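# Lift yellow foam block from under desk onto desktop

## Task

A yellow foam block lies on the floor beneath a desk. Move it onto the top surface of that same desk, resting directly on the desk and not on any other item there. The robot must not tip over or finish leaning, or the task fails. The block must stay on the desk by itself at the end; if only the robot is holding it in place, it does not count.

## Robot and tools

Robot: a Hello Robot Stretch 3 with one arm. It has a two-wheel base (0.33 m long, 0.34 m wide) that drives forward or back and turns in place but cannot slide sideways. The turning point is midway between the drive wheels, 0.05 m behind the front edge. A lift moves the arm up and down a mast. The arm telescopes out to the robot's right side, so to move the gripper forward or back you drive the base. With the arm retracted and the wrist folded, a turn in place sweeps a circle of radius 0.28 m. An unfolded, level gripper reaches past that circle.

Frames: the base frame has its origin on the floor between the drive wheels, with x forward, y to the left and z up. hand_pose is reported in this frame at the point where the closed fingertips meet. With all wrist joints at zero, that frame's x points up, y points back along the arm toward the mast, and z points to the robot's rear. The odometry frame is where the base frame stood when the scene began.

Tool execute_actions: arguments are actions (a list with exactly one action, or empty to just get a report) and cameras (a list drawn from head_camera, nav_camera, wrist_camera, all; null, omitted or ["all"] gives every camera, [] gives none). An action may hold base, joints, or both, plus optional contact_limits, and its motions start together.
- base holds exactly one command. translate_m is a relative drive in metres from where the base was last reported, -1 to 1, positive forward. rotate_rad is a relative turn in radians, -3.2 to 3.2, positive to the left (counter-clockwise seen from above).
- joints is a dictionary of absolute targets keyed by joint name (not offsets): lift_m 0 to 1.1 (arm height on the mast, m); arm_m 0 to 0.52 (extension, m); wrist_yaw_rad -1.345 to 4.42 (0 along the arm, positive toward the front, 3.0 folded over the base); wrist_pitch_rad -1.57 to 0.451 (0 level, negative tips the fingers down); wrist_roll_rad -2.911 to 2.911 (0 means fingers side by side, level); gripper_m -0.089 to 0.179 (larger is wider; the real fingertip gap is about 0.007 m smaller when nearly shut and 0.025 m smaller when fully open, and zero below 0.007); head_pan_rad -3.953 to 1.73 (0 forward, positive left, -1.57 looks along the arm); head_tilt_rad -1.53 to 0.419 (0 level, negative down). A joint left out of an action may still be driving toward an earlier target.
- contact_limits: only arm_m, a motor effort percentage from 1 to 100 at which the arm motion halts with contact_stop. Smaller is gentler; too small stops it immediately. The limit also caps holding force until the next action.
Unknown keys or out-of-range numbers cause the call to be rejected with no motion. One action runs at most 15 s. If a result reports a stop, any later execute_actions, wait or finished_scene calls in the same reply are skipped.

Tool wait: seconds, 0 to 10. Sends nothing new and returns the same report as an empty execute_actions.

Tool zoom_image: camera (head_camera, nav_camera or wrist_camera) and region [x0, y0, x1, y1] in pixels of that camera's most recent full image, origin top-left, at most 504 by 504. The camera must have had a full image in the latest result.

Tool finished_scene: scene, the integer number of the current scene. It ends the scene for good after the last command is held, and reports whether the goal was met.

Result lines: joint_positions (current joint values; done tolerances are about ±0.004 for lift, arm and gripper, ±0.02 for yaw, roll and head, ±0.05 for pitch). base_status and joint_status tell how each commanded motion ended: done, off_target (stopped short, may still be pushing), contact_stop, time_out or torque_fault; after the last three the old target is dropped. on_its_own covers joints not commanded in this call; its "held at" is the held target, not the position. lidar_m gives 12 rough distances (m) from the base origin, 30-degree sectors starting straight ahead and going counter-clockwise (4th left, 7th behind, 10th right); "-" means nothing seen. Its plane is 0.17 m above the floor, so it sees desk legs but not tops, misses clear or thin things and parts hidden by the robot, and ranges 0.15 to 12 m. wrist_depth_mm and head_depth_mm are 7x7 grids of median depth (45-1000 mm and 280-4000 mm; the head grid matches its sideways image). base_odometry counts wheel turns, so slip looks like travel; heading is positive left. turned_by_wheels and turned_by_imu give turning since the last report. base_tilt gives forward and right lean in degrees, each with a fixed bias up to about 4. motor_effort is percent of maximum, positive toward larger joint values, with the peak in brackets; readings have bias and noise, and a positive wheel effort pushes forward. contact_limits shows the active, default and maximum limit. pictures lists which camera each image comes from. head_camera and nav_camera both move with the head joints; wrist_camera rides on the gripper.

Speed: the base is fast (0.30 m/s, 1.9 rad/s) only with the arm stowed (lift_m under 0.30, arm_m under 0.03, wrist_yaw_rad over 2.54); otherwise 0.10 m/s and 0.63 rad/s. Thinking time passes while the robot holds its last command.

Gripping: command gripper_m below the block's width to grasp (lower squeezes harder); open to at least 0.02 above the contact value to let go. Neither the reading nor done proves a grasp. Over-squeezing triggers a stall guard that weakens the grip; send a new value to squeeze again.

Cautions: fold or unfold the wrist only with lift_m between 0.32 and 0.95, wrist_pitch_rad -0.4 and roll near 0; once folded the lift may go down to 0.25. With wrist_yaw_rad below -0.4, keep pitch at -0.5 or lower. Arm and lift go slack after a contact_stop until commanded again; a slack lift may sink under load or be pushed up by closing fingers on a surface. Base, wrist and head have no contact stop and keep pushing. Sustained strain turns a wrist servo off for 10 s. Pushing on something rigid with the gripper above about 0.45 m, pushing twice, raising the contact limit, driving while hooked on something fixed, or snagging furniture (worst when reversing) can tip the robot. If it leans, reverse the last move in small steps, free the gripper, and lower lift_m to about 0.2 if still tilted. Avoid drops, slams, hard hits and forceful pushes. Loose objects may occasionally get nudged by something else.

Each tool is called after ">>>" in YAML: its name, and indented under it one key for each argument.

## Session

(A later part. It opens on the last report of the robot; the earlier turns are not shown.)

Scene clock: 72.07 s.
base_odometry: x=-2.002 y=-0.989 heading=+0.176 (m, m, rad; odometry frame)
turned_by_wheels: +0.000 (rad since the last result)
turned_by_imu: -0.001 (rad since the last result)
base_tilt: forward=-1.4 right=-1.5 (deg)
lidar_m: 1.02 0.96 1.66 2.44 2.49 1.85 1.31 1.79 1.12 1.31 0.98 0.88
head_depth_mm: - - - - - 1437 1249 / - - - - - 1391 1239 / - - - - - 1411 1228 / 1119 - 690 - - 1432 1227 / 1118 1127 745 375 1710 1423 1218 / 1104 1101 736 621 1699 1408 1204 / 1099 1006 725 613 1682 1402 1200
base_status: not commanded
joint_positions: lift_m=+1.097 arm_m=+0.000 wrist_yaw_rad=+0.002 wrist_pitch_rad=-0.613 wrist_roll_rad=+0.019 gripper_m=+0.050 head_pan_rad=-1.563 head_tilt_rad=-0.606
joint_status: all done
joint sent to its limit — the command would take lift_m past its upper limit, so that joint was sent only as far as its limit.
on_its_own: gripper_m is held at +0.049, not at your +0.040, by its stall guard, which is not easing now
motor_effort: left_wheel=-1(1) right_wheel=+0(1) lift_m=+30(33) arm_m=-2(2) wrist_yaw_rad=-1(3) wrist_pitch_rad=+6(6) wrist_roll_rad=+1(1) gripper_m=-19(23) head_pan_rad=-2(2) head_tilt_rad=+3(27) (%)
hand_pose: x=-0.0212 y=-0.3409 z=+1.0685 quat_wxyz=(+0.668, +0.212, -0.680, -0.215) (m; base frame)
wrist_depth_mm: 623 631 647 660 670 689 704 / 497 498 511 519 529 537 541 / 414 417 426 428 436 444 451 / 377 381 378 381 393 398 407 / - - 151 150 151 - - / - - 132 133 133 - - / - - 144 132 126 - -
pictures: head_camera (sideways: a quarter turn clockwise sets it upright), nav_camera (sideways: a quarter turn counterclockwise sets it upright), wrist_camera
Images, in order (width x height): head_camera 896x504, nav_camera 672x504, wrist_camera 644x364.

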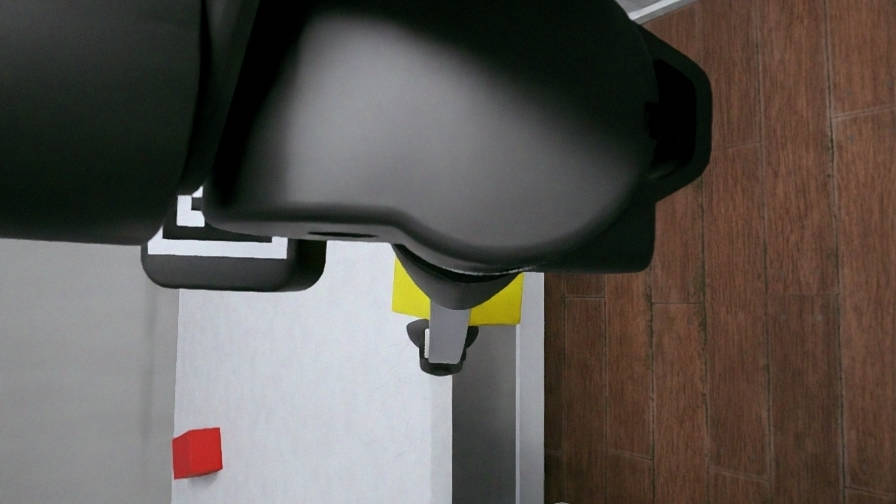

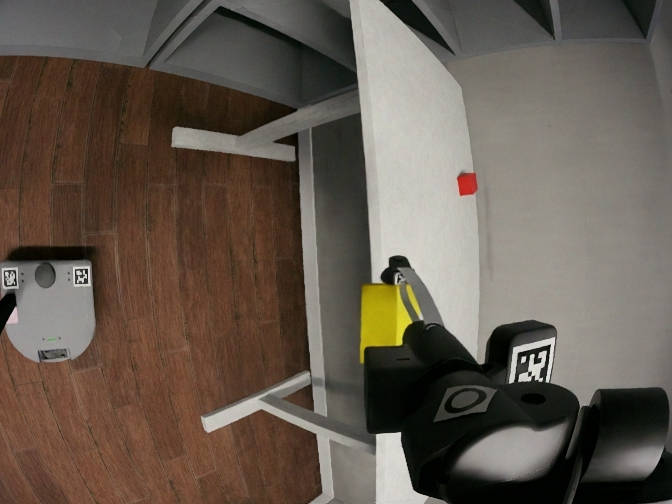

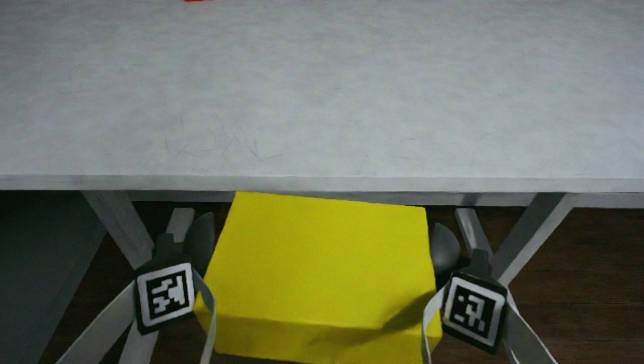

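Row 3: 428→277 at 1.7/mm: 0.089 down.

>>> execute_actions:
  actions:
    - {"joints":{"arm_m":0.33,"lift_m":1.04}}
  cameras: []

>>> execute_actions:
  actions:
    - {"joints":{"lift_m":1.012}}
  cameras: []

>>> execute_actions:
  actions:
    - {"joints":{"gripper_m":0.16}}
  cameras: []

>>> execute_actions:
  actions:
    - {"joints":{"lift_m":1.08}}
  cameras: ["wrist_camera"]

>>> finished_scene:
  scene: 1

Scene clock: 76.67 s.
base_odometry: x=-2.002 y=-0.989 heading=+0.176 (m, m, rad; odometry frame)
turned_by_wheels: +0.000 (rad since the last result)
turned_by_imu: +0.000 (rad since the last result)
base_tilt: forward=-1.4 right=-1.4 (deg)
lidar_m: 1.03 0.96 1.65 2.44 2.49 1.85 1.31 1.79 1.11 1.31 0.98 0.88
head_depth_mm: 1092 1074 792 661 1767 1475 1247 / - 1091 782 651 1761 1453 1241 / - - 731 643 1739 1449 1228 / 1095 - 664 633 1721 1432 1220 / 1113 1122 715 628 1717 1422 1218 / 1105 1096 735 620 1691 1411 1207 / 1102 1002 725 611 1683 1403 1200
base_status: not commanded
joint_positions: lift_m=+1.040 arm_m=+0.330 wrist_yaw_rad=+0.002 wrist_pitch_rad=-0.614 wrist_roll_rad=+0.019 gripper_m=+0.050 head_pan_rad=-1.563 head_tilt_rad=-0.606
joint_status: all done
on_its_own: gripper_m is held at +0.049, not at your +0.040, by its stall guard, which is not easing now
motor_effort: left_wheel=-1(1) right_wheel=+1(1) lift_m=+13(27) arm_m=+2(0) wrist_yaw_rad=-2(2) wrist_pitch_rad=+7(7) wrist_roll_rad=+1(1) gripper_m=-20(20) head_pan_rad=-2(2) head_tilt_rad=+3(2) (%)
hand_pose: x=-0.0212 y=-0.6703 z=+1.0119 quat_wxyz=(+0.668, +0.212, -0.680, -0.215) (m; base frame)
wrist_depth_mm: 458 450 499 506 518 535 540 / 385 392 398 405 410 414 423 / 321 323 328 332 338 342 347 / 275 278 282 284 287 293 294 / 240 243 151 149 151 254 256 / 214 220 132 133 133 227 227 / 196 190 142 132 126 197 203
pictures: none
No camera images: the call's "cameras" was empty. Leave "cameras" out to get every camera's image.

Scene clock: 77.70 s.
base_odometry: x=-2.002 y=-0.989 heading=+0.176 (m, m, rad; odometry frame)
turned_by_wheels: +0.000 (rad since the last result)
turned_by_imu: +0.000 (rad since the last result)
base_tilt: forward=-1.3 right=-1.4 (deg)
lidar_m: 1.02 0.96 1.66 2.44 2.50 1.85 1.31 1.79 1.12 1.31 0.98 0.88
head_depth_mm: 1129 - 757 660 1760 1465 1245 / 1099 1128 778 650 1754 1458 1235 / 1097 - 732 642 1748 1444 1229 / 1107 1140 666 634 1723 1425 1220 / 1115 1125 714 626 1714 1422 1217 / 1106 1098 736 619 1701 1414 1207 / 1098 1004 726 611 1677 1404 1201
base_status: not commanded
joint_positions: lift_m=+1.012 arm_m=+0.330 wrist_yaw_rad=+0.002 wrist_pitch_rad=-0.614 wrist_roll_rad=+0.019 gripper_m=+0.050 head_pan_rad=-1.563 head_tilt_rad=-0.606
joint_status: all done
on_its_own: gripper_m is held at +0.049, not at your +0.040, by its stall guard, which is not easing now
motor_effort: left_wheel=-1(2) right_wheel=+1(1) lift_m=+13(10) arm_m=+2(1) wrist_yaw_rad=-2(2) wrist_pitch_rad=+6(6) wrist_roll_rad=+1(1) gripper_m=-20(19) head_pan_rad=-2(2) head_tilt_rad=+3(3) (%)
hand_pose: x=-0.0212 y=-0.6703 z=+0.9839 quat_wxyz=(+0.668, +0.212, -0.680, -0.215) (m; base frame)
wrist_depth_mm: 411 420 427 438 446 454 465 / 332 336 342 347 354 361 365 / 276 279 282 285 291 296 299 / 236 240 242 245 249 250 255 / 207 210 151 150 151 218 221 / 185 189 132 133 134 195 196 / 170 164 143 132 126 170 174
pictures: none
No camera images: the call's "cameras" was empty. Leave "cameras" out to get every camera's image.

Scene clock: 79.30 s.
base_odometry: x=-2.002 y=-0.989 heading=+0.176 (m, m, rad; odometry frame)
turned_by_wheels: +0.000 (rad since the last result)
turned_by_imu: +0.000 (rad since the last result)
base_tilt: forward=-1.4 right=-1.4 (deg)
lidar_m: 1.03 0.96 1.66 2.44 2.49 1.85 1.31 1.78 1.11 1.31 0.98 0.88
head_depth_mm: 1126 - 756 661 1777 1468 1246 / 1100 1127 778 651 1757 1446 1238 / 1100 - 704 642 1741 1448 1228 / 1105 1138 666 633 1727 1433 1223 / 1113 1119 712 626 1709 1430 1218 / 1107 1099 735 618 1704 1408 1204 / 1104 1007 726 612 1677 1406 1198
base_status: not commanded
joint_positions: lift_m=+1.012 arm_m=+0.330 wrist_yaw_rad=+0.002 wrist_pitch_rad=-0.614 wrist_roll_rad=+0.019 gripper_m=+0.160 head_pan_rad=-1.563 head_tilt_rad=-0.606
joint_status: all done
motor_effort: left_wheel=-1(1) right_wheel=+1(1) lift_m=+13(13) arm_m=+2(1) wrist_yaw_rad=-1(1) wrist_pitch_rad=+7(7) wrist_roll_rad=+1(1) gripper_m=+0(83) head_pan_rad=-2(2) head_tilt_rad=+3(2) (%)
hand_pose: x=-0.0212 y=-0.6703 z=+0.9839 quat_wxyz=(+0.668, +0.212, -0.680, -0.215) (m; base frame)
wrist_depth_mm: 411 421 425 436 447 457 467 / 331 336 341 346 351 358 366 / 276 280 284 289 290 298 298 / 238 239 242 245 248 251 255 / 208 212 166 158 206 219 220 / - 187 142 140 145 195 196 / 163 167 148 132 132 171 177
pictures: none
No camera images: the call's "cameras" was empty. Leave "cameras" out to get every camera's image.

Scene clock: 80.77 s.
base_odometry: x=-2.002 y=-0.989 heading=+0.176 (m, m, rad; odometry frame)
turned_by_wheels: +0.000 (rad since the last result)
turned_by_imu: +0.000 (rad since the last result)
base_tilt: forward=-1.4 right=-1.4 (deg)
lidar_m: 1.03 0.96 1.66 2.44 2.49 1.85 1.31 1.79 1.12 1.31 0.98 0.88
head_depth_mm: 1176 1218 796 660 1773 1471 1242 / - 1122 781 652 1759 1452 1240 / - 1177 767 642 1736 1450 1234 / 1101 1121 671 634 1721 1433 1226 / 1111 1189 742 626 1715 1425 1218 / 1104 1103 735 618 1698 1416 1208 / 1096 1003 726 612 1679 1391 1197
base_status: not commanded
joint_positions: lift_m=+1.080 arm_m=+0.330 wrist_yaw_rad=+0.002 wrist_pitch_rad=-0.614 wrist_roll_rad=+0.019 gripper_m=+0.160 head_pan_rad=-1.563 head_tilt_rad=-0.606
joint_status: all done
motor_effort: left_wheel=-2(2) right_wheel=+1(1) lift_m=+30(33) arm_m=+2(2) wrist_yaw_rad=-2(2) wrist_pitch_rad=+6(7) wrist_roll_rad=+0(1) gripper_m=+0(1) head_pan_rad=-2(2) head_tilt_rad=+2(3) (%)
hand_pose: x=-0.0212 y=-0.6703 z=+1.0509 quat_wxyz=(+0.668, +0.212, -0.680, -0.215) (m; base frame)
wrist_depth_mm: 565 529 602 607 623 639 646 / 459 467 478 484 490 500 504 / 385 386 391 396 404 409 415 / 329 330 336 340 343 349 349 / 287 294 293 296 299 306 305 / 262 258 255 214 266 270 271 / 225 232 224 191 234 237 246
pictures: wrist_camera
Images, in order (width x height): wrist_camera 644x364.

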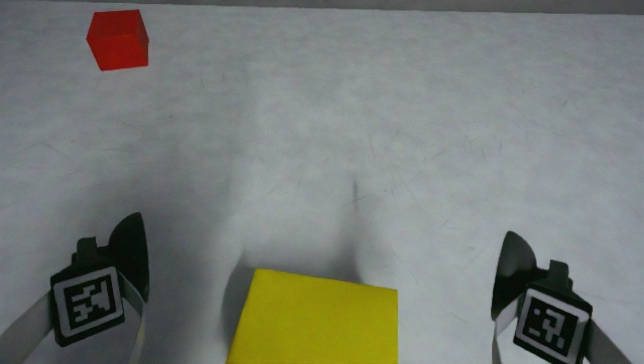

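The scene is finished: the task was done.


## Next scene

The same job, from a new start.

>>> execute_actions:
  actions:
    - {"joints":{"head_tilt_rad":-0.5}}

Scene clock: 0.87 s.
base_odometry: x=+0.000 y=+0.000 heading=+0.000 (m, m, rad; odometry frame)
turned_by_wheels: +0.000 (rad since the last result)
turned_by_imu: +0.000 (rad since the last result)
base_tilt: forward=-1.3 right=-1.4 (deg)
lidar_m: 0.70 0.66 0.67 0.87 1.33 1.60 1.15 1.08 1.10 1.44 2.08 1.01
head_depth_mm: 813 917 1063 1259 1768 1573 1309 / 751 842 960 1114 1321 1525 1303 / 696 774 870 997 1159 1404 1294 / 648 717 800 906 1041 1221 1282 / 607 667 739 830 942 1088 1224 / 572 624 687 761 857 979 1162 / 539 593 652 719 802 890 1018
base_status: not commanded
joint_positions: lift_m=+0.444 arm_m=-0.003 wrist_yaw_rad=+2.850 wrist_pitch_rad=-0.421 wrist_roll_rad=+0.019 gripper_m=+0.037 head_pan_rad=+0.004 head_tilt_rad=-0.493
joint_status: all done
motor_effort: left_wheel=-1(1) right_wheel=+0(0) lift_m=+21(21) arm_m=+0(1) wrist_yaw_rad=+0(1) wrist_pitch_rad=+7(6) wrist_roll_rad=+1(1) gripper_m=+0(0) head_pan_rad=+0(0) head_tilt_rad=-3(30) (%)
hand_pose: x=+0.0431 y=+0.0724 z=+0.4563 quat_wxyz=(+0.247, +0.712, +0.044, +0.656) (m; base frame)
wrist_depth_mm: - - - 806 659 572 495 / - - - 861 710 594 519 / - - - 936 758 628 541 / 947 - - - 810 681 574 / 816 814 879 852 818 708 603 / 696 - 724 713 728 710 630 / 598 - 593 613 615 628 634
pictures: head_camera (sideways: a quarter turn clockwise sets it upright), nav_camera (sideways: a quarter turn counterclockwise sets it upright), wrist_camera
Images, in order (width x height): head_camera 896x504, nav_camera 672x504, wrist_camera 644x364.

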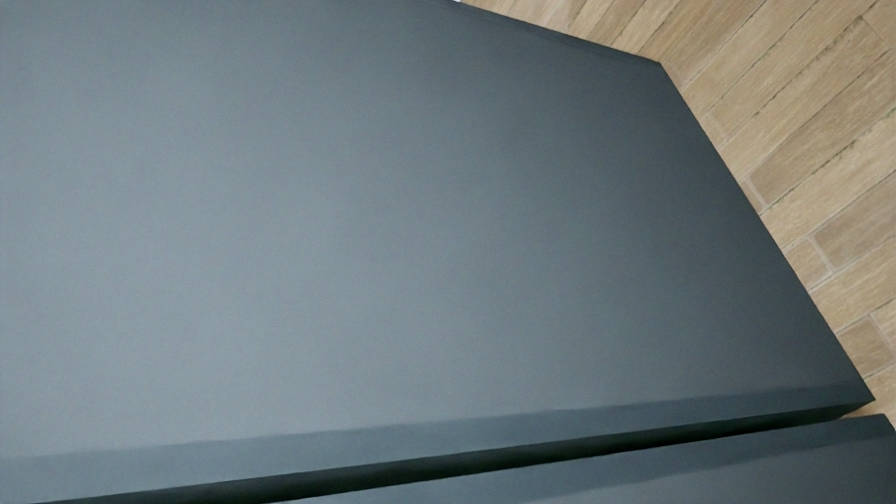

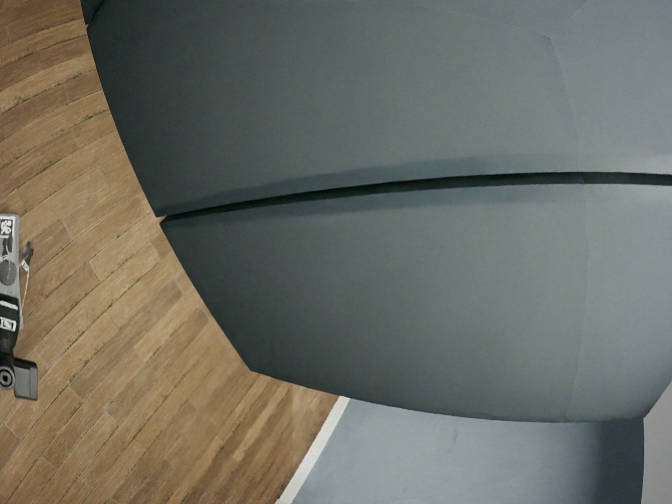

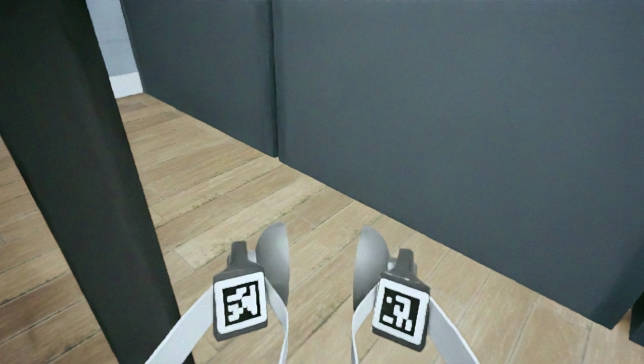

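>>> execute_actions:
  actions:
    - {"base":{"rotate_rad":-0.75},"joints":{"lift_m":0.27,"wrist_yaw_rad":3.0}}
  cameras: []

>>> execute_actions:
  actions:
    - {"base":{"translate_m":1}}
  cameras: []

>>> execute_actions:
  actions:
    - {"base":{"translate_m":0.5}}
  cameras: []

>>> execute_actions:
  actions:
    - {"base":{"rotate_rad":1.36}}
  cameras: ["nav_camera"]

>>> execute_actions:
  actions:
    - {"base":{"translate_m":1},"joints":{"head_pan_rad":0.8}}
  cameras: ["nav_camera"]

Scene clock: 4.70 s.
base_odometry: x=+0.000 y=+0.000 heading=-0.750 (m, m, rad; odometry frame)
turned_by_wheels: -0.750 (rad since the last result)
turned_by_imu: -0.747 (rad since the last result)
base_tilt: forward=-1.4 right=-1.4 (deg)
lidar_m: 2.08 0.78 0.66 0.66 0.75 1.24 1.33 1.28 1.08 1.09 1.23 2.05
head_depth_mm: 1715 1873 2054 2283 1957 1573 1308 / 1746 1917 2106 2299 1951 1566 1303 / 1803 1958 2151 2358 1925 1549 1296 / 1834 2001 2224 2399 1917 1536 1280 / 1855 2047 2279 2439 1899 1534 1276 / 1910 2114 2338 2453 1880 1516 1274 / 1948 2132 2308 1405 1485 1475 1262
base_status: done
joint_positions: lift_m=+0.270 arm_m=-0.003 wrist_yaw_rad=+2.997 wrist_pitch_rad=-0.421 wrist_roll_rad=+0.019 gripper_m=+0.037 head_pan_rad=+0.004 head_tilt_rad=-0.494
joint_status: all done
motor_effort: left_wheel=+1(4) right_wheel=-1(5) lift_m=+14(13) arm_m=-1(0) wrist_yaw_rad=+1(3) wrist_pitch_rad=+6(6) wrist_roll_rad=+1(1) gripper_m=+0(0) head_pan_rad=+0(0) head_tilt_rad=-3(4) (%)
hand_pose: x=+0.0109 y=+0.0795 z=+0.2824 quat_wxyz=(+0.198, +0.706, +0.096, +0.673) (m; base frame)
wrist_depth_mm: 713 - 658 637 624 598 588 / 761 - 699 703 665 650 641 / 841 - 764 744 724 698 674 / 699 697 721 729 741 728 716 / 573 571 611 591 613 613 616 / 488 499 - 519 516 507 516 / - - - - 424 443 447
pictures: none
No camera images: the call's "cameras" was empty. Leave "cameras" out to get every camera's image.

Scene clock: 9.63 s.
base_odometry: x=+0.732 y=-0.682 heading=-0.750 (m, m, rad; odometry frame)
turned_by_wheels: +0.000 (rad since the last result)
turned_by_imu: +0.004 (rad since the last result)
base_tilt: forward=-1.3 right=-1.5 (deg)
lidar_m: 1.14 1.30 0.43 0.43 0.49 0.82 2.32 1.55 1.31 1.31 1.32 1.11
head_depth_mm: 897 969 1054 1182 1329 1474 1311 / 924 1009 1102 1222 1365 1487 1300 / 945 1031 1140 1267 1426 1533 1297 / 961 1054 1162 1303 1473 1540 1281 / 980 1076 1192 1340 1519 1532 1276 / 1002 1104 1228 1374 1571 1517 1270 / 1025 1132 1260 1424 1626 1502 1260
base_status: done
joint_positions: lift_m=+0.270 arm_m=-0.003 wrist_yaw_rad=+2.998 wrist_pitch_rad=-0.421 wrist_roll_rad=+0.019 gripper_m=+0.037 head_pan_rad=+0.004 head_tilt_rad=-0.494
joint_status: not commanded
motor_effort: left_wheel=+0(7) right_wheel=-1(4) lift_m=+14(14) arm_m=+0(1) wrist_yaw_rad=+1(1) wrist_pitch_rad=+7(6) wrist_roll_rad=+1(1) gripper_m=+0(0) head_pan_rad=+0(0) head_tilt_rad=-2(3) (%)
hand_pose: x=+0.0108 y=+0.0795 z=+0.2824 quat_wxyz=(+0.198, +0.706, +0.096, +0.673) (m; base frame)
wrist_depth_mm: 474 - 446 435 417 419 - / 517 - 477 463 451 - - / 561 - 524 508 495 925 - / 638 613 571 551 538 745 772 / 573 570 614 587 579 611 618 / 486 496 - 518 517 512 521 / - - - - 424 445 445
pictures: none
No camera images: the call's "cameras" was empty. Leave "cameras" out to get every camera's image.

Scene clock: 12.97 s.
base_odometry: x=+1.098 y=-1.022 heading=-0.750 (m, m, rad; odometry frame)
turned_by_wheels: +0.000 (rad since the last result)
turned_by_imu: +0.002 (rad since the last result)
base_tilt: forward=-1.3 right=-1.4 (deg)
lidar_m: 0.65 0.75 1.25 0.66 0.49 0.61 2.82 1.68 1.43 1.38 0.75 0.65
head_depth_mm: 498 542 596 661 741 825 944 / 508 555 611 677 762 872 1007 / 520 568 626 697 785 901 1057 / 530 581 640 716 809 934 1104 / 541 595 658 738 838 968 1155 / 553 607 675 757 867 1009 1189 / 566 622 694 783 897 1052 1205
base_status: done
joint_positions: lift_m=+0.270 arm_m=-0.003 wrist_yaw_rad=+2.998 wrist_pitch_rad=-0.421 wrist_roll_rad=+0.019 gripper_m=+0.037 head_pan_rad=+0.004 head_tilt_rad=-0.495
joint_status: not commanded
motor_effort: left_wheel=+0(6) right_wheel=-1(5) lift_m=+14(14) arm_m=+0(0) wrist_yaw_rad=+0(1) wrist_pitch_rad=+7(7) wrist_roll_rad=+1(1) gripper_m=+0(0) head_pan_rad=+0(0) head_tilt_rad=-2(2) (%)
hand_pose: x=+0.0108 y=+0.0795 z=+0.2824 quat_wxyz=(+0.198, +0.706, +0.096, +0.673) (m; base frame)
wrist_depth_mm: 366 - - - - - - / 393 - - - - - 962 / 431 - 844 961 968 959 879 / 481 472 707 719 735 754 769 / 530 523 608 592 607 616 614 / 488 494 - 516 518 512 520 / - - - - 426 442 439
pictures: none
No camera images: the call's "cameras" was empty. Leave "cameras" out to get every camera's image.

Scene clock: 15.00 s.
base_odometry: x=+1.098 y=-1.022 heading=+0.610 (m, m, rad; odometry frame)
turned_by_wheels: +1.360 (rad since the last result)
turned_by_imu: +1.346 (rad since the last result)
base_tilt: forward=-1.3 right=-1.4 (deg)
lidar_m: 2.58 0.45 0.45 1.25 2.01 1.48 1.42 0.90 0.65 0.65 0.68 0.93
head_depth_mm: 1903 1863 1829 1810 1764 1550 1307 / 2832 2757 2667 2406 1938 1563 1299 / 2903 3194 3423 2553 1924 1550 1294 / 2900 3171 3438 2528 1908 1534 1288 / 2926 3194 3428 2488 1898 1528 1279 / 2893 3101 3349 2462 1891 1514 1264 / 2887 3061 3403 2436 1858 1433 1186
base_status: done
joint_positions: lift_m=+0.270 arm_m=-0.003 wrist_yaw_rad=+2.998 wrist_pitch_rad=-0.421 wrist_roll_rad=+0.019 gripper_m=+0.037 head_pan_rad=+0.004 head_tilt_rad=-0.495
joint_status: not commanded
motor_effort: left_wheel=-1(6) right_wheel=+1(7) lift_m=+14(14) arm_m=+0(1) wrist_yaw_rad=+2(0) wrist_pitch_rad=+7(6) wrist_roll_rad=+1(0) gripper_m=+0(0) head_pan_rad=+0(1) head_tilt_rad=-3(3) (%)
hand_pose: x=+0.0108 y=+0.0795 z=+0.2824 quat_wxyz=(+0.198, +0.706, +0.096, +0.673) (m; base frame)
wrist_depth_mm: - - - - 853 502 364 / - - - - 866 502 389 / 877 - 929 939 861 503 416 / 696 698 712 726 730 506 462 / 576 569 614 594 608 519 514 / 483 502 - 521 518 513 520 / - - - - 423 447 444
pictures: nav_camera (sideways: a quarter turn counterclockwise sets it upright)
Images, in order (width x height): nav_camera 672x504.

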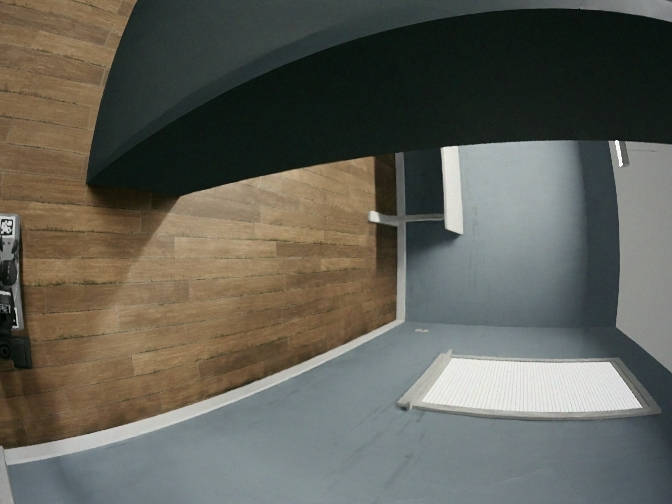

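Scene clock: 20.03 s.
base_odometry: x=+1.917 y=-0.449 heading=+0.610 (m, m, rad; odometry frame)
turned_by_wheels: +0.000 (rad since the last result)
turned_by_imu: +0.004 (rad since the last result)
base_tilt: forward=-1.4 right=-1.5 (deg)
lidar_m: 1.95 2.46 2.91 1.21 0.38 0.44 2.42 0.93 0.68 0.66 0.69 0.95
head_depth_mm: 2241 2365 2143 2596 1971 1571 1300 / 2411 2532 2728 2575 1928 1564 1298 / 2629 2734 3054 2534 1926 1547 1294 / 2866 3031 3309 2508 1913 1535 1291 / 3177 3484 3611 2481 1902 1521 1278 / 3245 3532 3529 2450 1865 1513 1268 / 3034 3261 3325 2423 1864 1509 1263
base_status: done
joint_positions: lift_m=+0.270 arm_m=-0.003 wrist_yaw_rad=+2.998 wrist_pitch_rad=-0.421 wrist_roll_rad=+0.019 gripper_m=+0.037 head_pan_rad=+0.793 head_tilt_rad=-0.495
joint_status: all done
motor_effort: left_wheel=-2(4) right_wheel=+1(6) lift_m=+14(14) arm_m=+0(0) wrist_yaw_rad=+0(1) wrist_pitch_rad=+7(7) wrist_roll_rad=+0(0) gripper_m=+0(0) head_pan_rad=+3(30) head_tilt_rad=-3(2) (%)
hand_pose: x=+0.0108 y=+0.0795 z=+0.2824 quat_wxyz=(+0.198, +0.706, +0.096, +0.673) (m; base frame)
wrist_depth_mm: 317 - - - - - - / 329 - - - - - - / 351 - 939 927 958 988 - / 375 426 701 733 756 749 754 / 412 451 609 593 606 609 618 / 457 472 - 517 523 512 518 / - - - - 422 444 446
pictures: nav_camera (sideways: a quarter turn counterclockwise sets it upright)
Images, in order (width x height): nav_camera 672x504.

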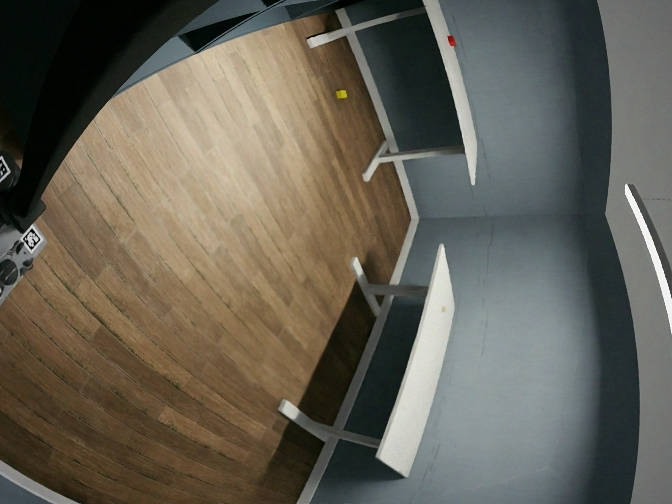

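>>> execute_actions:
  actions:
    - {"base":{"rotate_rad":1.27},"joints":{"head_pan_rad":0.3,"head_tilt_rad":-0.8}}
  cameras: []

>>> execute_actions:
  actions:
    - {"base":{"translate_m":1}}
  cameras: []

>>> execute_actions:
  actions:
    - {"base":{"translate_m":0.7}}
  cameras: ["head_camera"]

Scene clock: 23.27 s.
base_odometry: x=+1.917 y=-0.449 heading=+1.880 (m, m, rad; odometry frame)
turned_by_wheels: +1.270 (rad since the last result)
turned_by_imu: +1.257 (rad since the last result)
base_tilt: forward=-1.4 right=-1.4 (deg)
lidar_m: 2.91 1.21 0.38 0.57 1.38 0.79 0.66 0.66 0.75 1.24 1.95 2.51
head_depth_mm: 2889 2761 2146 1774 1511 1312 1157 / 2847 2696 2142 1758 1500 1305 1151 / 2848 2709 2107 1757 1486 1300 1149 / 2771 2621 2100 1733 1475 1288 1140 / 2779 2511 2064 1719 1471 1282 1137 / 1810 1261 1455 1598 1407 1253 1128 / 844 1191 1180 984 893 1152 1070
base_status: done
joint_positions: lift_m=+0.270 arm_m=-0.003 wrist_yaw_rad=+2.998 wrist_pitch_rad=-0.421 wrist_roll_rad=+0.019 gripper_m=+0.037 head_pan_rad=+0.307 head_tilt_rad=-0.790
joint_status: all done
motor_effort: left_wheel=-2(7) right_wheel=+1(4) lift_m=+14(14) arm_m=+0(0) wrist_yaw_rad=+0(0) wrist_pitch_rad=+7(7) wrist_roll_rad=+1(1) gripper_m=+0(0) head_pan_rad=-2(22) head_tilt_rad=-4(24) (%)
hand_pose: x=+0.0108 y=+0.0795 z=+0.2824 quat_wxyz=(+0.198, +0.706, +0.096, +0.673) (m; base frame)
wrist_depth_mm: - - - - 467 353 989 / - - - - 494 387 - / 888 - 922 847 513 424 797 / 699 702 710 723 540 581 631 / 569 579 608 599 548 533 611 / 493 502 - 517 509 517 523 / - - - - 425 443 454
pictures: none
No camera images: the call's "cameras" was empty. Leave "cameras" out to get every camera's image.

Scene clock: 28.20 s.
base_odometry: x=+1.613 y=+0.503 heading=+1.880 (m, m, rad; odometry frame)
turned_by_wheels: +0.000 (rad since the last result)
turned_by_imu: +0.004 (rad since the last result)
base_tilt: forward=-1.3 right=-1.4 (deg)
lidar_m: 1.92 1.29 0.62 0.57 0.98 0.80 1.61 1.61 1.82 1.70 1.75 2.33
head_depth_mm: 1948 2259 2158 1773 1508 1315 1164 / 1948 2252 2135 1763 1500 1299 1158 / 1969 2269 2112 1750 1497 1300 1146 / 1956 2257 2067 1722 1485 1291 1143 / 1952 2253 2080 1725 1470 1284 1134 / 1879 2145 1990 1708 1455 1275 1131 / 1850 2150 1970 1665 1440 1265 1120
base_status: done
joint_positions: lift_m=+0.270 arm_m=-0.003 wrist_yaw_rad=+2.998 wrist_pitch_rad=-0.421 wrist_roll_rad=+0.019 gripper_m=+0.037 head_pan_rad=+0.307 head_tilt_rad=-0.791
joint_status: not commanded
motor_effort: left_wheel=-1(6) right_wheel=+1(7) lift_m=+14(14) arm_m=-1(0) wrist_yaw_rad=+0(1) wrist_pitch_rad=+7(7) wrist_roll_rad=+1(1) gripper_m=+0(0) head_pan_rad=-2(2) head_tilt_rad=-4(6) (%)
hand_pose: x=+0.0108 y=+0.0795 z=+0.2824 quat_wxyz=(+0.198, +0.706, +0.096, +0.673) (m; base frame)
wrist_depth_mm: 767 - 917 609 - - - / 810 - 959 657 - - - / 715 - 766 695 788 884 962 / 564 576 655 700 732 754 762 / 546 567 612 595 596 604 612 / 486 497 - 519 515 509 520 / - - - - 425 441 447
pictures: none
No camera images: the call's "cameras" was empty. Leave "cameras" out to get every camera's image.

Scene clock: 32.33 s.
base_odometry: x=+1.400 y=+1.170 heading=+1.880 (m, m, rad; odometry frame)
turned_by_wheels: +0.000 (rad since the last result)
turned_by_imu: +0.003 (rad since the last result)
base_tilt: forward=-1.3 right=-1.5 (deg)
lidar_m: 1.51 1.14 0.89 0.96 0.80 0.83 1.47 2.27 1.85 1.86 1.40 1.25
head_depth_mm: 968 729 1812 1774 1511 1309 1161 / 946 724 1817 1750 1504 1302 1152 / 927 739 1826 1741 1483 1305 1148 / 913 730 1817 1729 1472 1289 1145 / 895 718 1826 1715 1465 1280 1136 / 883 737 1824 1712 1456 1273 1124 / 869 728 1809 1611 1446 1264 1124
base_status: done
joint_positions: lift_m=+0.270 arm_m=-0.003 wrist_yaw_rad=+2.998 wrist_pitch_rad=-0.421 wrist_roll_rad=+0.019 gripper_m=+0.037 head_pan_rad=+0.307 head_tilt_rad=-0.791
joint_status: not commanded
motor_effort: left_wheel=-1(6) right_wheel=+1(6) lift_m=+14(14) arm_m=-1(1) wrist_yaw_rad=+0(1) wrist_pitch_rad=+7(6) wrist_roll_rad=+1(1) gripper_m=+0(0) head_pan_rad=-2(2) head_tilt_rad=-4(4) (%)
hand_pose: x=+0.0108 y=+0.0795 z=+0.2824 quat_wxyz=(+0.198, +0.706, +0.096, +0.673) (m; base frame)
wrist_depth_mm: 901 - - - 863 - - / 879 - - - 948 - - / 715 - 823 876 942 910 928 / 676 713 710 721 746 743 760 / 573 570 617 590 611 603 616 / 488 500 - 518 516 512 517 / - - - - 426 446 451
pictures: head_camera (sideways: a quarter turn clockwise sets it upright)
Images, in order (width x height): head_camera 896x504.

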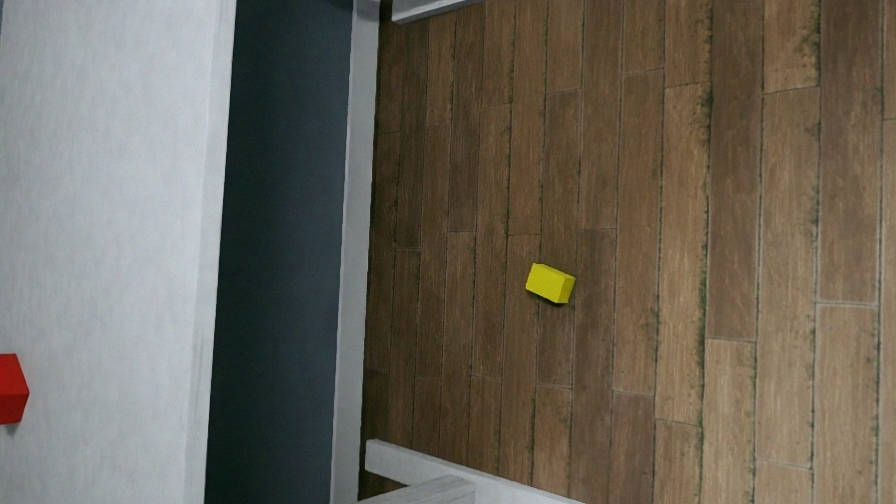

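>>> execute_actions:
  actions:
    - {"base":{"translate_m":0.18}}
  cameras: []

>>> execute_actions:
  actions:
    - {"base":{"rotate_rad":1.88},"joints":{"head_pan_rad":-1.57,"head_tilt_rad":-1.0,"lift_m":0.34}}
  cameras: []

>>> execute_actions:
  actions:
    - {"base":{"translate_m":0.075},"joints":{"wrist_yaw_rad":0}}
  cameras: []

>>> execute_actions:
  actions:
    - {"joints":{"arm_m":0.22,"lift_m":0.057,"gripper_m":0.179,"wrist_pitch_rad":-0.6}}
  cameras: ["head_camera","wrist_camera"]

Scene clock: 35.63 s.
base_odometry: x=+1.346 y=+1.342 heading=+1.880 (m, m, rad; odometry frame)
turned_by_wheels: +0.000 (rad since the last result)
turned_by_imu: +0.001 (rad since the last result)
base_tilt: forward=-1.4 right=-1.4 (deg)
lidar_m: 1.33 1.33 1.01 0.86 1.08 0.93 1.64 2.44 1.92 1.35 1.80 1.07
head_depth_mm: 965 701 606 1763 1512 1307 1160 / 943 692 601 1759 1505 1304 1151 / 929 684 596 1748 1490 1293 1145 / 913 675 588 1730 1470 1286 1142 / 897 666 1606 1727 1472 1285 1131 / 879 658 1610 1700 1458 1278 1126 / 837 649 1604 1679 1438 1264 1122
base_status: done
joint_positions: lift_m=+0.270 arm_m=-0.003 wrist_yaw_rad=+2.998 wrist_pitch_rad=-0.421 wrist_roll_rad=+0.019 gripper_m=+0.037 head_pan_rad=+0.307 head_tilt_rad=-0.791
joint_status: not commanded
motor_effort: left_wheel=-1(5) right_wheel=+1(7) lift_m=+14(14) arm_m=+0(1) wrist_yaw_rad=+1(1) wrist_pitch_rad=+6(7) wrist_roll_rad=+0(1) gripper_m=+0(0) head_pan_rad=-2(2) head_tilt_rad=-5(4) (%)
hand_pose: x=+0.0108 y=+0.0795 z=+0.2824 quat_wxyz=(+0.198, +0.706, +0.096, +0.673) (m; base frame)
wrist_depth_mm: 965 - - 865 - - - / 982 - - 943 - - - / 735 - 857 897 953 881 946 / 691 698 703 736 742 753 759 / 573 586 610 592 600 606 615 / 480 496 - 515 519 513 514 / - - - - 425 445 451
pictures: none
No camera images: the call's "cameras" was empty. Leave "cameras" out to get every camera's image.

Scene clock: 39.17 s.
base_odometry: x=+1.346 y=+1.342 heading=-2.524 (m, m, rad; odometry frame)
turned_by_wheels: +1.880 (rad since the last result)
turned_by_imu: +1.870 (rad since the last result)
base_tilt: forward=-1.4 right=-1.5 (deg)
lidar_m: 1.24 0.93 1.64 2.45 1.94 1.87 1.36 1.87 1.08 1.33 1.01 0.86
head_depth_mm: 587 1551 1718 1529 1371 1238 1131 / 581 1550 1710 1515 1357 1231 1136 / 575 1548 1697 1496 1350 1250 - / 568 1559 1672 1500 1342 1245 - / 562 1559 1676 1481 1328 1219 1110 / 556 1554 1663 1468 1318 1204 1103 / 552 1560 1621 1459 1312 1196 1094
base_status: done
joint_positions: lift_m=+0.340 arm_m=-0.003 wrist_yaw_rad=+2.998 wrist_pitch_rad=-0.421 wrist_roll_rad=+0.019 gripper_m=+0.037 head_pan_rad=-1.563 head_tilt_rad=-0.988
joint_status: all done
motor_effort: left_wheel=-2(7) right_wheel=+1(4) lift_m=+28(32) arm_m=+0(1) wrist_yaw_rad=+1(1) wrist_pitch_rad=+7(6) wrist_roll_rad=+1(1) gripper_m=+0(0) head_pan_rad=-2(32) head_tilt_rad=-6(20) (%)
hand_pose: x=+0.0108 y=+0.0795 z=+0.3516 quat_wxyz=(+0.198, +0.706, +0.096, +0.673) (m; base frame)
wrist_depth_mm: - - - - - - - / - - - - - - - / - - - - - - - / 818 825 829 861 850 876 840 / 669 679 716 689 700 703 714 / 576 575 - 584 608 600 600 / 496 512 - 525 494 518 522
pictures: none
No camera images: the call's "cameras" was empty. Leave "cameras" out to get every camera's image.

Scene clock: 41.67 s.
base_odometry: x=+1.284 y=+1.298 heading=-2.524 (m, m, rad; odometry frame)
turned_by_wheels: +0.000 (rad since the last result)
turned_by_imu: +0.000 (rad since the last result)
base_tilt: forward=-1.4 right=-1.5 (deg)
lidar_m: 1.17 0.87 1.61 2.45 2.54 1.95 1.43 1.90 1.12 1.33 0.98 0.79
head_depth_mm: 588 1549 1735 1529 1362 1239 1132 / 582 1551 1706 1509 1357 1227 1138 / 574 1553 1691 1504 1350 1252 - / 568 1560 1689 1493 1358 - - / 562 1553 1666 1475 1327 1213 1111 / 555 1554 1662 1461 1318 1204 1099 / 551 1564 1613 1443 1309 1195 1095
base_status: done
joint_positions: lift_m=+0.340 arm_m=-0.003 wrist_yaw_rad=+0.003 wrist_pitch_rad=-0.421 wrist_roll_rad=+0.019 gripper_m=+0.037 head_pan_rad=-1.563 head_tilt_rad=-0.988
joint_status: all done
motor_effort: left_wheel=-1(1) right_wheel=+1(5) lift_m=+28(28) arm_m=+0(0) wrist_yaw_rad=-3(2) wrist_pitch_rad=+7(7) wrist_roll_rad=+1(1) gripper_m=+0(0) head_pan_rad=-2(2) head_tilt_rad=-6(6) (%)
hand_pose: x=-0.0209 y=-0.3662 z=+0.3516 quat_wxyz=(+0.685, +0.148, -0.697, -0.148) (m; base frame)
wrist_depth_mm: 615 - - 981 983 975 935 / 654 - - - - - - / 858 983 - - - - - / 798 786 848 846 863 871 865 / 650 671 705 701 711 719 733 / 549 581 592 566 609 599 611 / 495 501 494 507 502 525 524
pictures: none
No camera images: the call's "cameras" was empty. Leave "cameras" out to get every camera's image.

Scene clock: 45.07 s.
base_odometry: x=+1.284 y=+1.298 heading=-2.524 (m, m, rad; odometry frame)
turned_by_wheels: +0.000 (rad since the last result)
turned_by_imu: +0.000 (rad since the last result)
base_tilt: forward=-1.3 right=-1.4 (deg)
lidar_m: 1.17 0.87 1.61 2.45 2.54 1.95 1.43 1.90 1.13 1.33 0.98 0.79
head_depth_mm: 588 1554 1720 1526 1361 1236 1132 / 581 1548 1706 1515 1360 1230 1135 / 574 1558 1694 1507 1357 1230 - / 568 1551 1683 1481 1379 1227 - / 562 1558 1665 1477 1331 1209 1112 / 557 1564 1653 1470 1325 1202 1103 / 550 1550 1616 1438 1314 1195 1091
base_status: not commanded
joint_positions: lift_m=+0.057 arm_m=+0.220 wrist_yaw_rad=+0.002 wrist_pitch_rad=-0.610 wrist_roll_rad=+0.019 gripper_m=+0.179 head_pan_rad=-1.563 head_tilt_rad=-0.988
joint_status: all done
motor_effort: left_wheel=-2(2) right_wheel=+1(1) lift_m=+14(20) arm_m=+2(2) wrist_yaw_rad=-2(3) wrist_pitch_rad=+5(6) wrist_roll_rad=+0(1) gripper_m=+0(86) head_pan_rad=-2(2) head_tilt_rad=-7(4) (%)
hand_pose: x=-0.0212 y=-0.5609 z=+0.0296 quat_wxyz=(+0.668, +0.211, -0.680, -0.214) (m; base frame)
wrist_depth_mm: 423 427 438 452 462 467 479 / 332 338 346 273 357 361 366 / 276 280 284 217 289 293 300 / 235 238 240 229 246 249 252 / 205 207 208 211 212 216 217 / - 183 184 186 188 190 195 / - 165 165 167 168 169 -
pictures: head_camera (sideways: a quarter turn clockwise sets it upright), wrist_camera
Images, in order (width x height): head_camera 896x504, wrist_camera 644x364.

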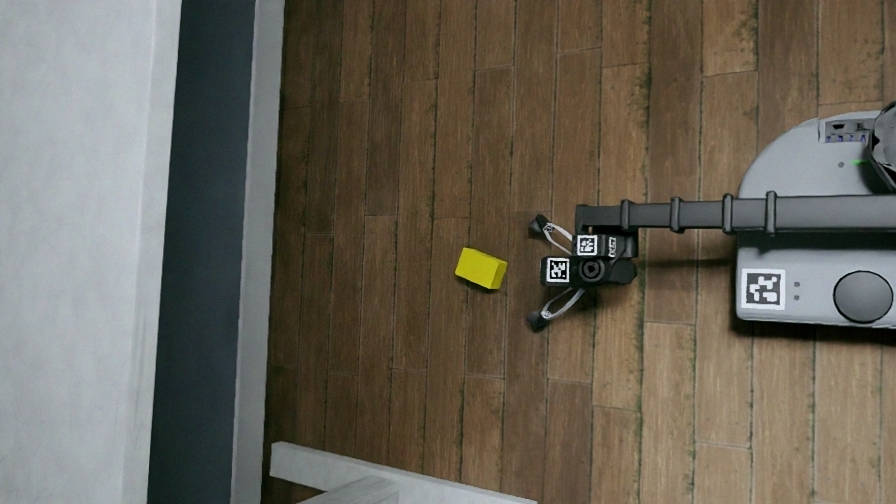

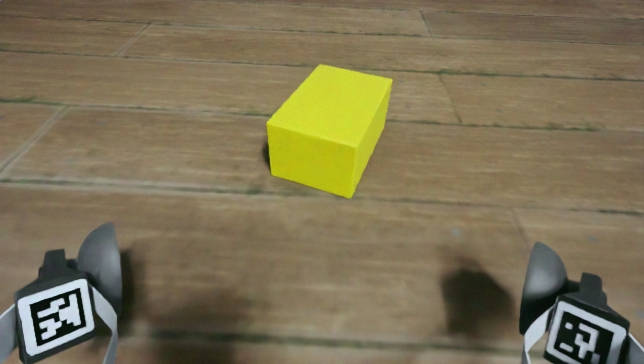

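>>> execute_actions:
  actions:
    - {"joints":{"arm_m":0.335}}
  cameras: []

>>> execute_actions:
  actions:
    - {"joints":{"gripper_m":0.015}}
  cameras: []

>>> execute_actions:
  actions:
    - {"joints":{"arm_m":0.05,"lift_m":1.07}}
  cameras: ["wrist_camera"]

Scene clock: 48.20 s.
base_odometry: x=+1.284 y=+1.298 heading=-2.524 (m, m, rad; odometry frame)
turned_by_wheels: +0.000 (rad since the last result)
turned_by_imu: +0.000 (rad since the last result)
base_tilt: forward=-1.3 right=-1.4 (deg)
lidar_m: 1.16 0.87 1.61 2.45 2.53 1.95 1.43 1.91 1.13 1.33 0.98 0.79
head_depth_mm: 588 1546 1713 1524 1370 1237 1128 / 580 1554 1705 1515 1355 1231 1137 / 574 1558 1693 1500 1350 1233 - / 567 1560 1678 1511 1306 1230 - / 563 1556 1664 1484 1330 1209 1112 / 556 1565 1655 1469 1327 1203 1101 / 550 1566 1614 1441 1312 1194 1092
base_status: not commanded
joint_positions: lift_m=+0.057 arm_m=+0.335 wrist_yaw_rad=+0.002 wrist_pitch_rad=-0.610 wrist_roll_rad=+0.019 gripper_m=+0.179 head_pan_rad=-1.563 head_tilt_rad=-0.988
joint_status: all done
motor_effort: left_wheel=-2(2) right_wheel=+1(1) lift_m=+14(14) arm_m=+2(1) wrist_yaw_rad=-1(2) wrist_pitch_rad=+5(5) wrist_roll_rad=+1(0) gripper_m=+0(0) head_pan_rad=-2(2) head_tilt_rad=-5(6) (%)
hand_pose: x=-0.0212 y=-0.6759 z=+0.0296 quat_wxyz=(+0.668, +0.211, -0.680, -0.214) (m; base frame)
wrist_depth_mm: 420 428 435 454 460 472 475 / 333 338 344 350 356 360 368 / 276 279 283 286 292 296 297 / 235 238 239 178 245 249 251 / 205 207 207 155 203 216 216 / - 183 142 137 183 189 195 / - 164 159 127 167 168 -
pictures: none
No camera images: the call's "cameras" was empty. Leave "cameras" out to get every camera's image.

Scene clock: 50.33 s.
base_odometry: x=+1.284 y=+1.298 heading=-2.524 (m, m, rad; odometry frame)
turned_by_wheels: +0.000 (rad since the last result)
turned_by_imu: +0.000 (rad since the last result)
base_tilt: forward=-1.4 right=-1.4 (deg)
lidar_m: 1.16 0.87 1.61 2.45 2.53 1.95 1.43 1.90 1.13 1.33 0.97 0.79
head_depth_mm: 587 1553 1716 1522 1366 1237 1137 / 581 1554 1700 1514 1357 1233 1137 / 574 1558 1693 1504 1343 1227 - / 568 1559 1675 1501 1310 1229 - / 562 1563 1661 1482 1325 1209 1113 / 557 1556 1647 1465 1326 1203 1101 / 550 1556 1611 1442 1307 1191 1099
base_status: not commanded
joint_positions: lift_m=+0.057 arm_m=+0.335 wrist_yaw_rad=+0.002 wrist_pitch_rad=-0.610 wrist_roll_rad=+0.019 gripper_m=+0.016 head_pan_rad=-1.563 head_tilt_rad=-0.988
joint_status: all done
motor_effort: left_wheel=-1(1) right_wheel=+1(1) lift_m=+14(14) arm_m=+2(2) wrist_yaw_rad=-1(2) wrist_pitch_rad=+5(5) wrist_roll_rad=+1(0) gripper_m=-22(94) head_pan_rad=-2(2) head_tilt_rad=-6(6) (%)
hand_pose: x=-0.0212 y=-0.6759 z=+0.0296 quat_wxyz=(+0.668, +0.211, -0.680, -0.214) (m; base frame)
wrist_depth_mm: 417 429 435 445 455 464 475 / 335 339 343 350 352 362 367 / 277 278 282 286 292 294 298 / 236 237 241 177 238 248 251 / 205 206 212 153 162 215 218 / 181 183 135 135 134 189 191 / 163 163 158 126 160 170 171
pictures: none
No camera images: the call's "cameras" was empty. Leave "cameras" out to get every camera's image.

Scene clock: 60.37 s.
base_odometry: x=+1.284 y=+1.298 heading=-2.524 (m, m, rad; odometry frame)
turned_by_wheels: +0.000 (rad since the last result)
turned_by_imu: -0.001 (rad since the last result)
base_tilt: forward=-1.4 right=-1.4 (deg)
lidar_m: 1.16 0.87 1.61 2.45 2.53 1.95 1.43 1.91 1.13 1.33 0.97 0.79
head_depth_mm: - 1592 1736 1518 1374 1236 1126 / - 1648 1708 1507 1356 1231 1133 / - - 1698 1502 1350 1240 - / 596 384 1681 1492 1338 1234 - / 575 1556 1669 1486 1330 1211 1113 / 557 1556 1655 1468 1315 1202 1097 / 551 1563 1620 1438 1313 1194 1093
base_status: not commanded
joint_positions: lift_m=+1.070 arm_m=+0.050 wrist_yaw_rad=+0.002 wrist_pitch_rad=-0.613 wrist_roll_rad=+0.019 gripper_m=+0.019 head_pan_rad=-1.563 head_tilt_rad=-0.988
joint_status: all done
motor_effort: left_wheel=-1(1) right_wheel=+1(1) lift_m=+29(27) arm_m=-3(3) wrist_yaw_rad=-2(1) wrist_pitch_rad=+6(6) wrist_roll_rad=+1(1) gripper_m=-21(22) head_pan_rad=-2(2) head_tilt_rad=-6(6) (%)
hand_pose: x=-0.0212 y=-0.3909 z=+1.0412 quat_wxyz=(+0.668, +0.212, -0.680, -0.215) (m; base frame)
wrist_depth_mm: 569 581 590 612 622 644 640 / 451 461 471 476 482 493 498 / 376 380 382 393 396 400 408 / 327 325 327 180 336 338 343 / - - - 154 163 317 312 / - - 135 135 134 - - / - - - 126 - - -
pictures: wrist_camera
Images, in order (width x height): wrist_camera 644x364.

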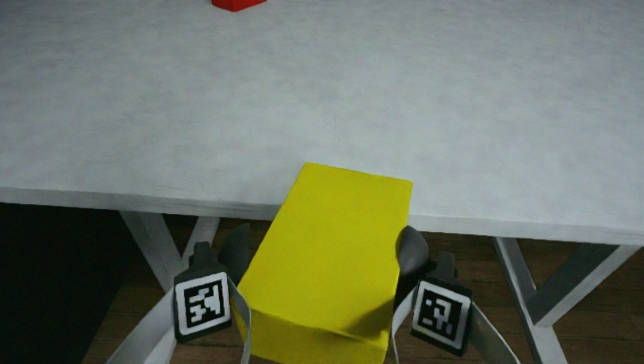

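>>> execute_actions:
  actions:
    - {"joints":{"arm_m":0.34,"lift_m":1.035}}
  cameras: []

>>> execute_actions:
  actions:
    - {"joints":{"lift_m":1.012}}
  cameras: []

>>> execute_actions:
  actions:
    - {"joints":{"gripper_m":0.14}}
  cameras: []

>>> execute_actions:
  actions:
    - {"joints":{"lift_m":1.08}}
  cameras: []

>>> finished_scene:
  scene: 2

Scene clock: 64.73 s.
base_odometry: x=+1.284 y=+1.298 heading=-2.524 (m, m, rad; odometry frame)
turned_by_wheels: +0.000 (rad since the last result)
turned_by_imu: +0.000 (rad since the last result)
base_tilt: forward=-1.3 right=-1.4 (deg)
lidar_m: 1.17 0.87 1.61 2.45 2.53 1.95 1.43 1.91 1.12 1.33 0.98 0.78
head_depth_mm: 587 1553 1721 1526 1360 1240 1133 / 580 1549 1710 1511 1355 1226 1133 / 572 1562 1696 1500 1347 1238 - / 568 1558 1677 1483 1347 1239 - / 563 1561 1663 1484 1330 1212 1111 / 555 1561 1653 1472 1318 1197 1100 / 551 1560 1613 1440 1313 1196 1094
base_status: not commanded
joint_positions: lift_m=+1.035 arm_m=+0.340 wrist_yaw_rad=+0.002 wrist_pitch_rad=-0.614 wrist_roll_rad=+0.019 gripper_m=+0.019 head_pan_rad=-1.563 head_tilt_rad=-0.988
joint_status: all done
motor_effort: left_wheel=-1(1) right_wheel=+1(1) lift_m=+14(20) arm_m=+2(2) wrist_yaw_rad=-1(1) wrist_pitch_rad=+6(6) wrist_roll_rad=+1(1) gripper_m=-21(21) head_pan_rad=-2(2) head_tilt_rad=-6(4) (%)
hand_pose: x=-0.0213 y=-0.6803 z=+1.0068 quat_wxyz=(+0.668, +0.212, -0.680, -0.215) (m; base frame)
wrist_depth_mm: 486 446 454 519 530 532 546 / 385 389 394 401 413 414 422 / 317 322 327 330 339 340 346 / 271 275 277 181 282 286 291 / 236 239 248 154 163 248 251 / 210 213 135 135 135 219 221 / 189 189 184 126 186 197 197
pictures: none
No camera images: the call's "cameras" was empty. Leave "cameras" out to get every camera's image.

Scene clock: 65.70 s.
base_odometry: x=+1.284 y=+1.298 heading=-2.524 (m, m, rad; odometry frame)
turned_by_wheels: +0.000 (rad since the last result)
turned_by_imu: +0.000 (rad since the last result)
base_tilt: forward=-1.3 right=-1.4 (deg)
lidar_m: 1.16 0.87 1.61 2.45 2.53 1.95 1.43 1.91 1.13 1.33 0.97 0.79
head_depth_mm: 588 1554 1705 1526 1364 1240 1128 / 581 1550 1708 1512 1358 1231 1134 / 569 1562 1692 1505 1349 1233 - / 565 1551 1674 1483 1340 1235 - / 562 1551 1675 1473 1330 1211 1108 / 557 1556 1657 1471 1320 1204 1100 / 551 1566 1614 1439 1314 1193 1091
base_status: not commanded
joint_positions: lift_m=+1.012 arm_m=+0.340 wrist_yaw_rad=+0.002 wrist_pitch_rad=-0.614 wrist_roll_rad=+0.019 gripper_m=+0.019 head_pan_rad=-1.563 head_tilt_rad=-0.988
joint_status: all done
motor_effort: left_wheel=-2(1) right_wheel=+1(1) lift_m=+14(12) arm_m=+2(1) wrist_yaw_rad=-2(2) wrist_pitch_rad=+6(6) wrist_roll_rad=+1(1) gripper_m=-21(20) head_pan_rad=-2(2) head_tilt_rad=-5(6) (%)
hand_pose: x=-0.0213 y=-0.6803 z=+0.9838 quat_wxyz=(+0.668, +0.212, -0.680, -0.215) (m; base frame)
wrist_depth_mm: 430 396 422 451 465 469 486 / 339 343 349 359 362 367 371 / 283 285 289 293 296 300 303 / 240 242 245 180 250 253 256 / 209 210 218 155 164 220 222 / 185 188 135 135 134 193 196 / 167 167 161 126 165 173 175
pictures: none
No camera images: the call's "cameras" was empty. Leave "cameras" out to get every camera's image.

Scene clock: 67.40 s.
base_odometry: x=+1.284 y=+1.298 heading=-2.524 (m, m, rad; odometry frame)
turned_by_wheels: +0.000 (rad since the last result)
turned_by_imu: +0.000 (rad since the last result)
base_tilt: forward=-1.4 right=-1.4 (deg)
lidar_m: 1.16 0.87 1.61 2.45 2.54 1.95 1.43 1.91 1.13 1.33 0.98 0.79
head_depth_mm: 587 1556 1720 1532 1369 1237 1127 / 582 1551 1710 1498 1352 1231 1134 / 572 1560 1700 1496 1352 1239 - / 564 1552 1683 1495 1337 1232 - / 562 1568 1662 1476 1331 1213 1110 / 557 1558 1648 1472 1321 1204 1103 / 549 1563 1614 1438 1317 1193 1089
base_status: not commanded
joint_positions: lift_m=+1.012 arm_m=+0.340 wrist_yaw_rad=+0.002 wrist_pitch_rad=-0.614 wrist_roll_rad=+0.019 gripper_m=+0.140 head_pan_rad=-1.563 head_tilt_rad=-0.988
joint_status: all done
motor_effort: left_wheel=-1(2) right_wheel=+1(0) lift_m=+14(14) arm_m=+2(2) wrist_yaw_rad=-2(2) wrist_pitch_rad=+6(6) wrist_roll_rad=+1(1) gripper_m=+0(80) head_pan_rad=-2(2) head_tilt_rad=-6(7) (%)
hand_pose: x=-0.0213 y=-0.6803 z=+0.9838 quat_wxyz=(+0.668, +0.212, -0.680, -0.215) (m; base frame)
wrist_depth_mm: 427 397 422 459 467 478 486 / 338 344 351 354 361 367 374 / 283 285 288 292 297 300 304 / 240 243 247 189 251 254 257 / 210 215 213 159 208 221 222 / 186 - 184 142 188 - 195 / - 165 163 131 169 169 176
pictures: none
No camera images: the call's "cameras" was empty. Leave "cameras" out to get every camera's image.

Scene clock: 68.87 s.
base_odometry: x=+1.284 y=+1.298 heading=-2.524 (m, m, rad; odometry frame)
turned_by_wheels: +0.000 (rad since the last result)
turned_by_imu: +0.000 (rad since the last result)
base_tilt: forward=-1.4 right=-1.4 (deg)
lidar_m: 1.17 0.87 1.61 2.45 2.54 1.95 1.43 1.90 1.13 1.33 0.98 0.78
head_depth_mm: 589 1548 1712 1523 1365 1237 1131 / 582 1556 1701 1510 1357 1232 1134 / 571 1549 1695 1505 1347 1237 - / 565 1556 1687 1496 1340 1233 - / 562 1559 1669 1477 1337 1212 1109 / 556 1562 1655 1477 1323 1203 1097 / 550 1559 1617 1439 1317 1193 1094
base_status: not commanded
joint_positions: lift_m=+1.080 arm_m=+0.340 wrist_yaw_rad=+0.002 wrist_pitch_rad=-0.614 wrist_roll_rad=+0.019 gripper_m=+0.140 head_pan_rad=-1.563 head_tilt_rad=-0.988
joint_status: all done
motor_effort: left_wheel=-1(2) right_wheel=+1(1) lift_m=+28(30) arm_m=+2(2) wrist_yaw_rad=-1(2) wrist_pitch_rad=+7(6) wrist_roll_rad=+1(1) gripper_m=+0(1) head_pan_rad=-2(2) head_tilt_rad=-6(6) (%)
hand_pose: x=-0.0213 y=-0.6803 z=+1.0510 quat_wxyz=(+0.668, +0.212, -0.680, -0.215) (m; base frame)
wrist_depth_mm: 600 599 614 639 670 677 662 / 469 456 465 487 504 511 518 / 390 393 403 403 409 417 421 / 333 336 340 342 348 351 356 / 289 298 295 298 303 305 309 / 259 - 261 214 259 - 272 / - 228 234 192 236 235 243
pictures: none
No camera images: the call's "cameras" was empty. Leave "cameras" out to get every camera's image.

The scene is finished: the task was done.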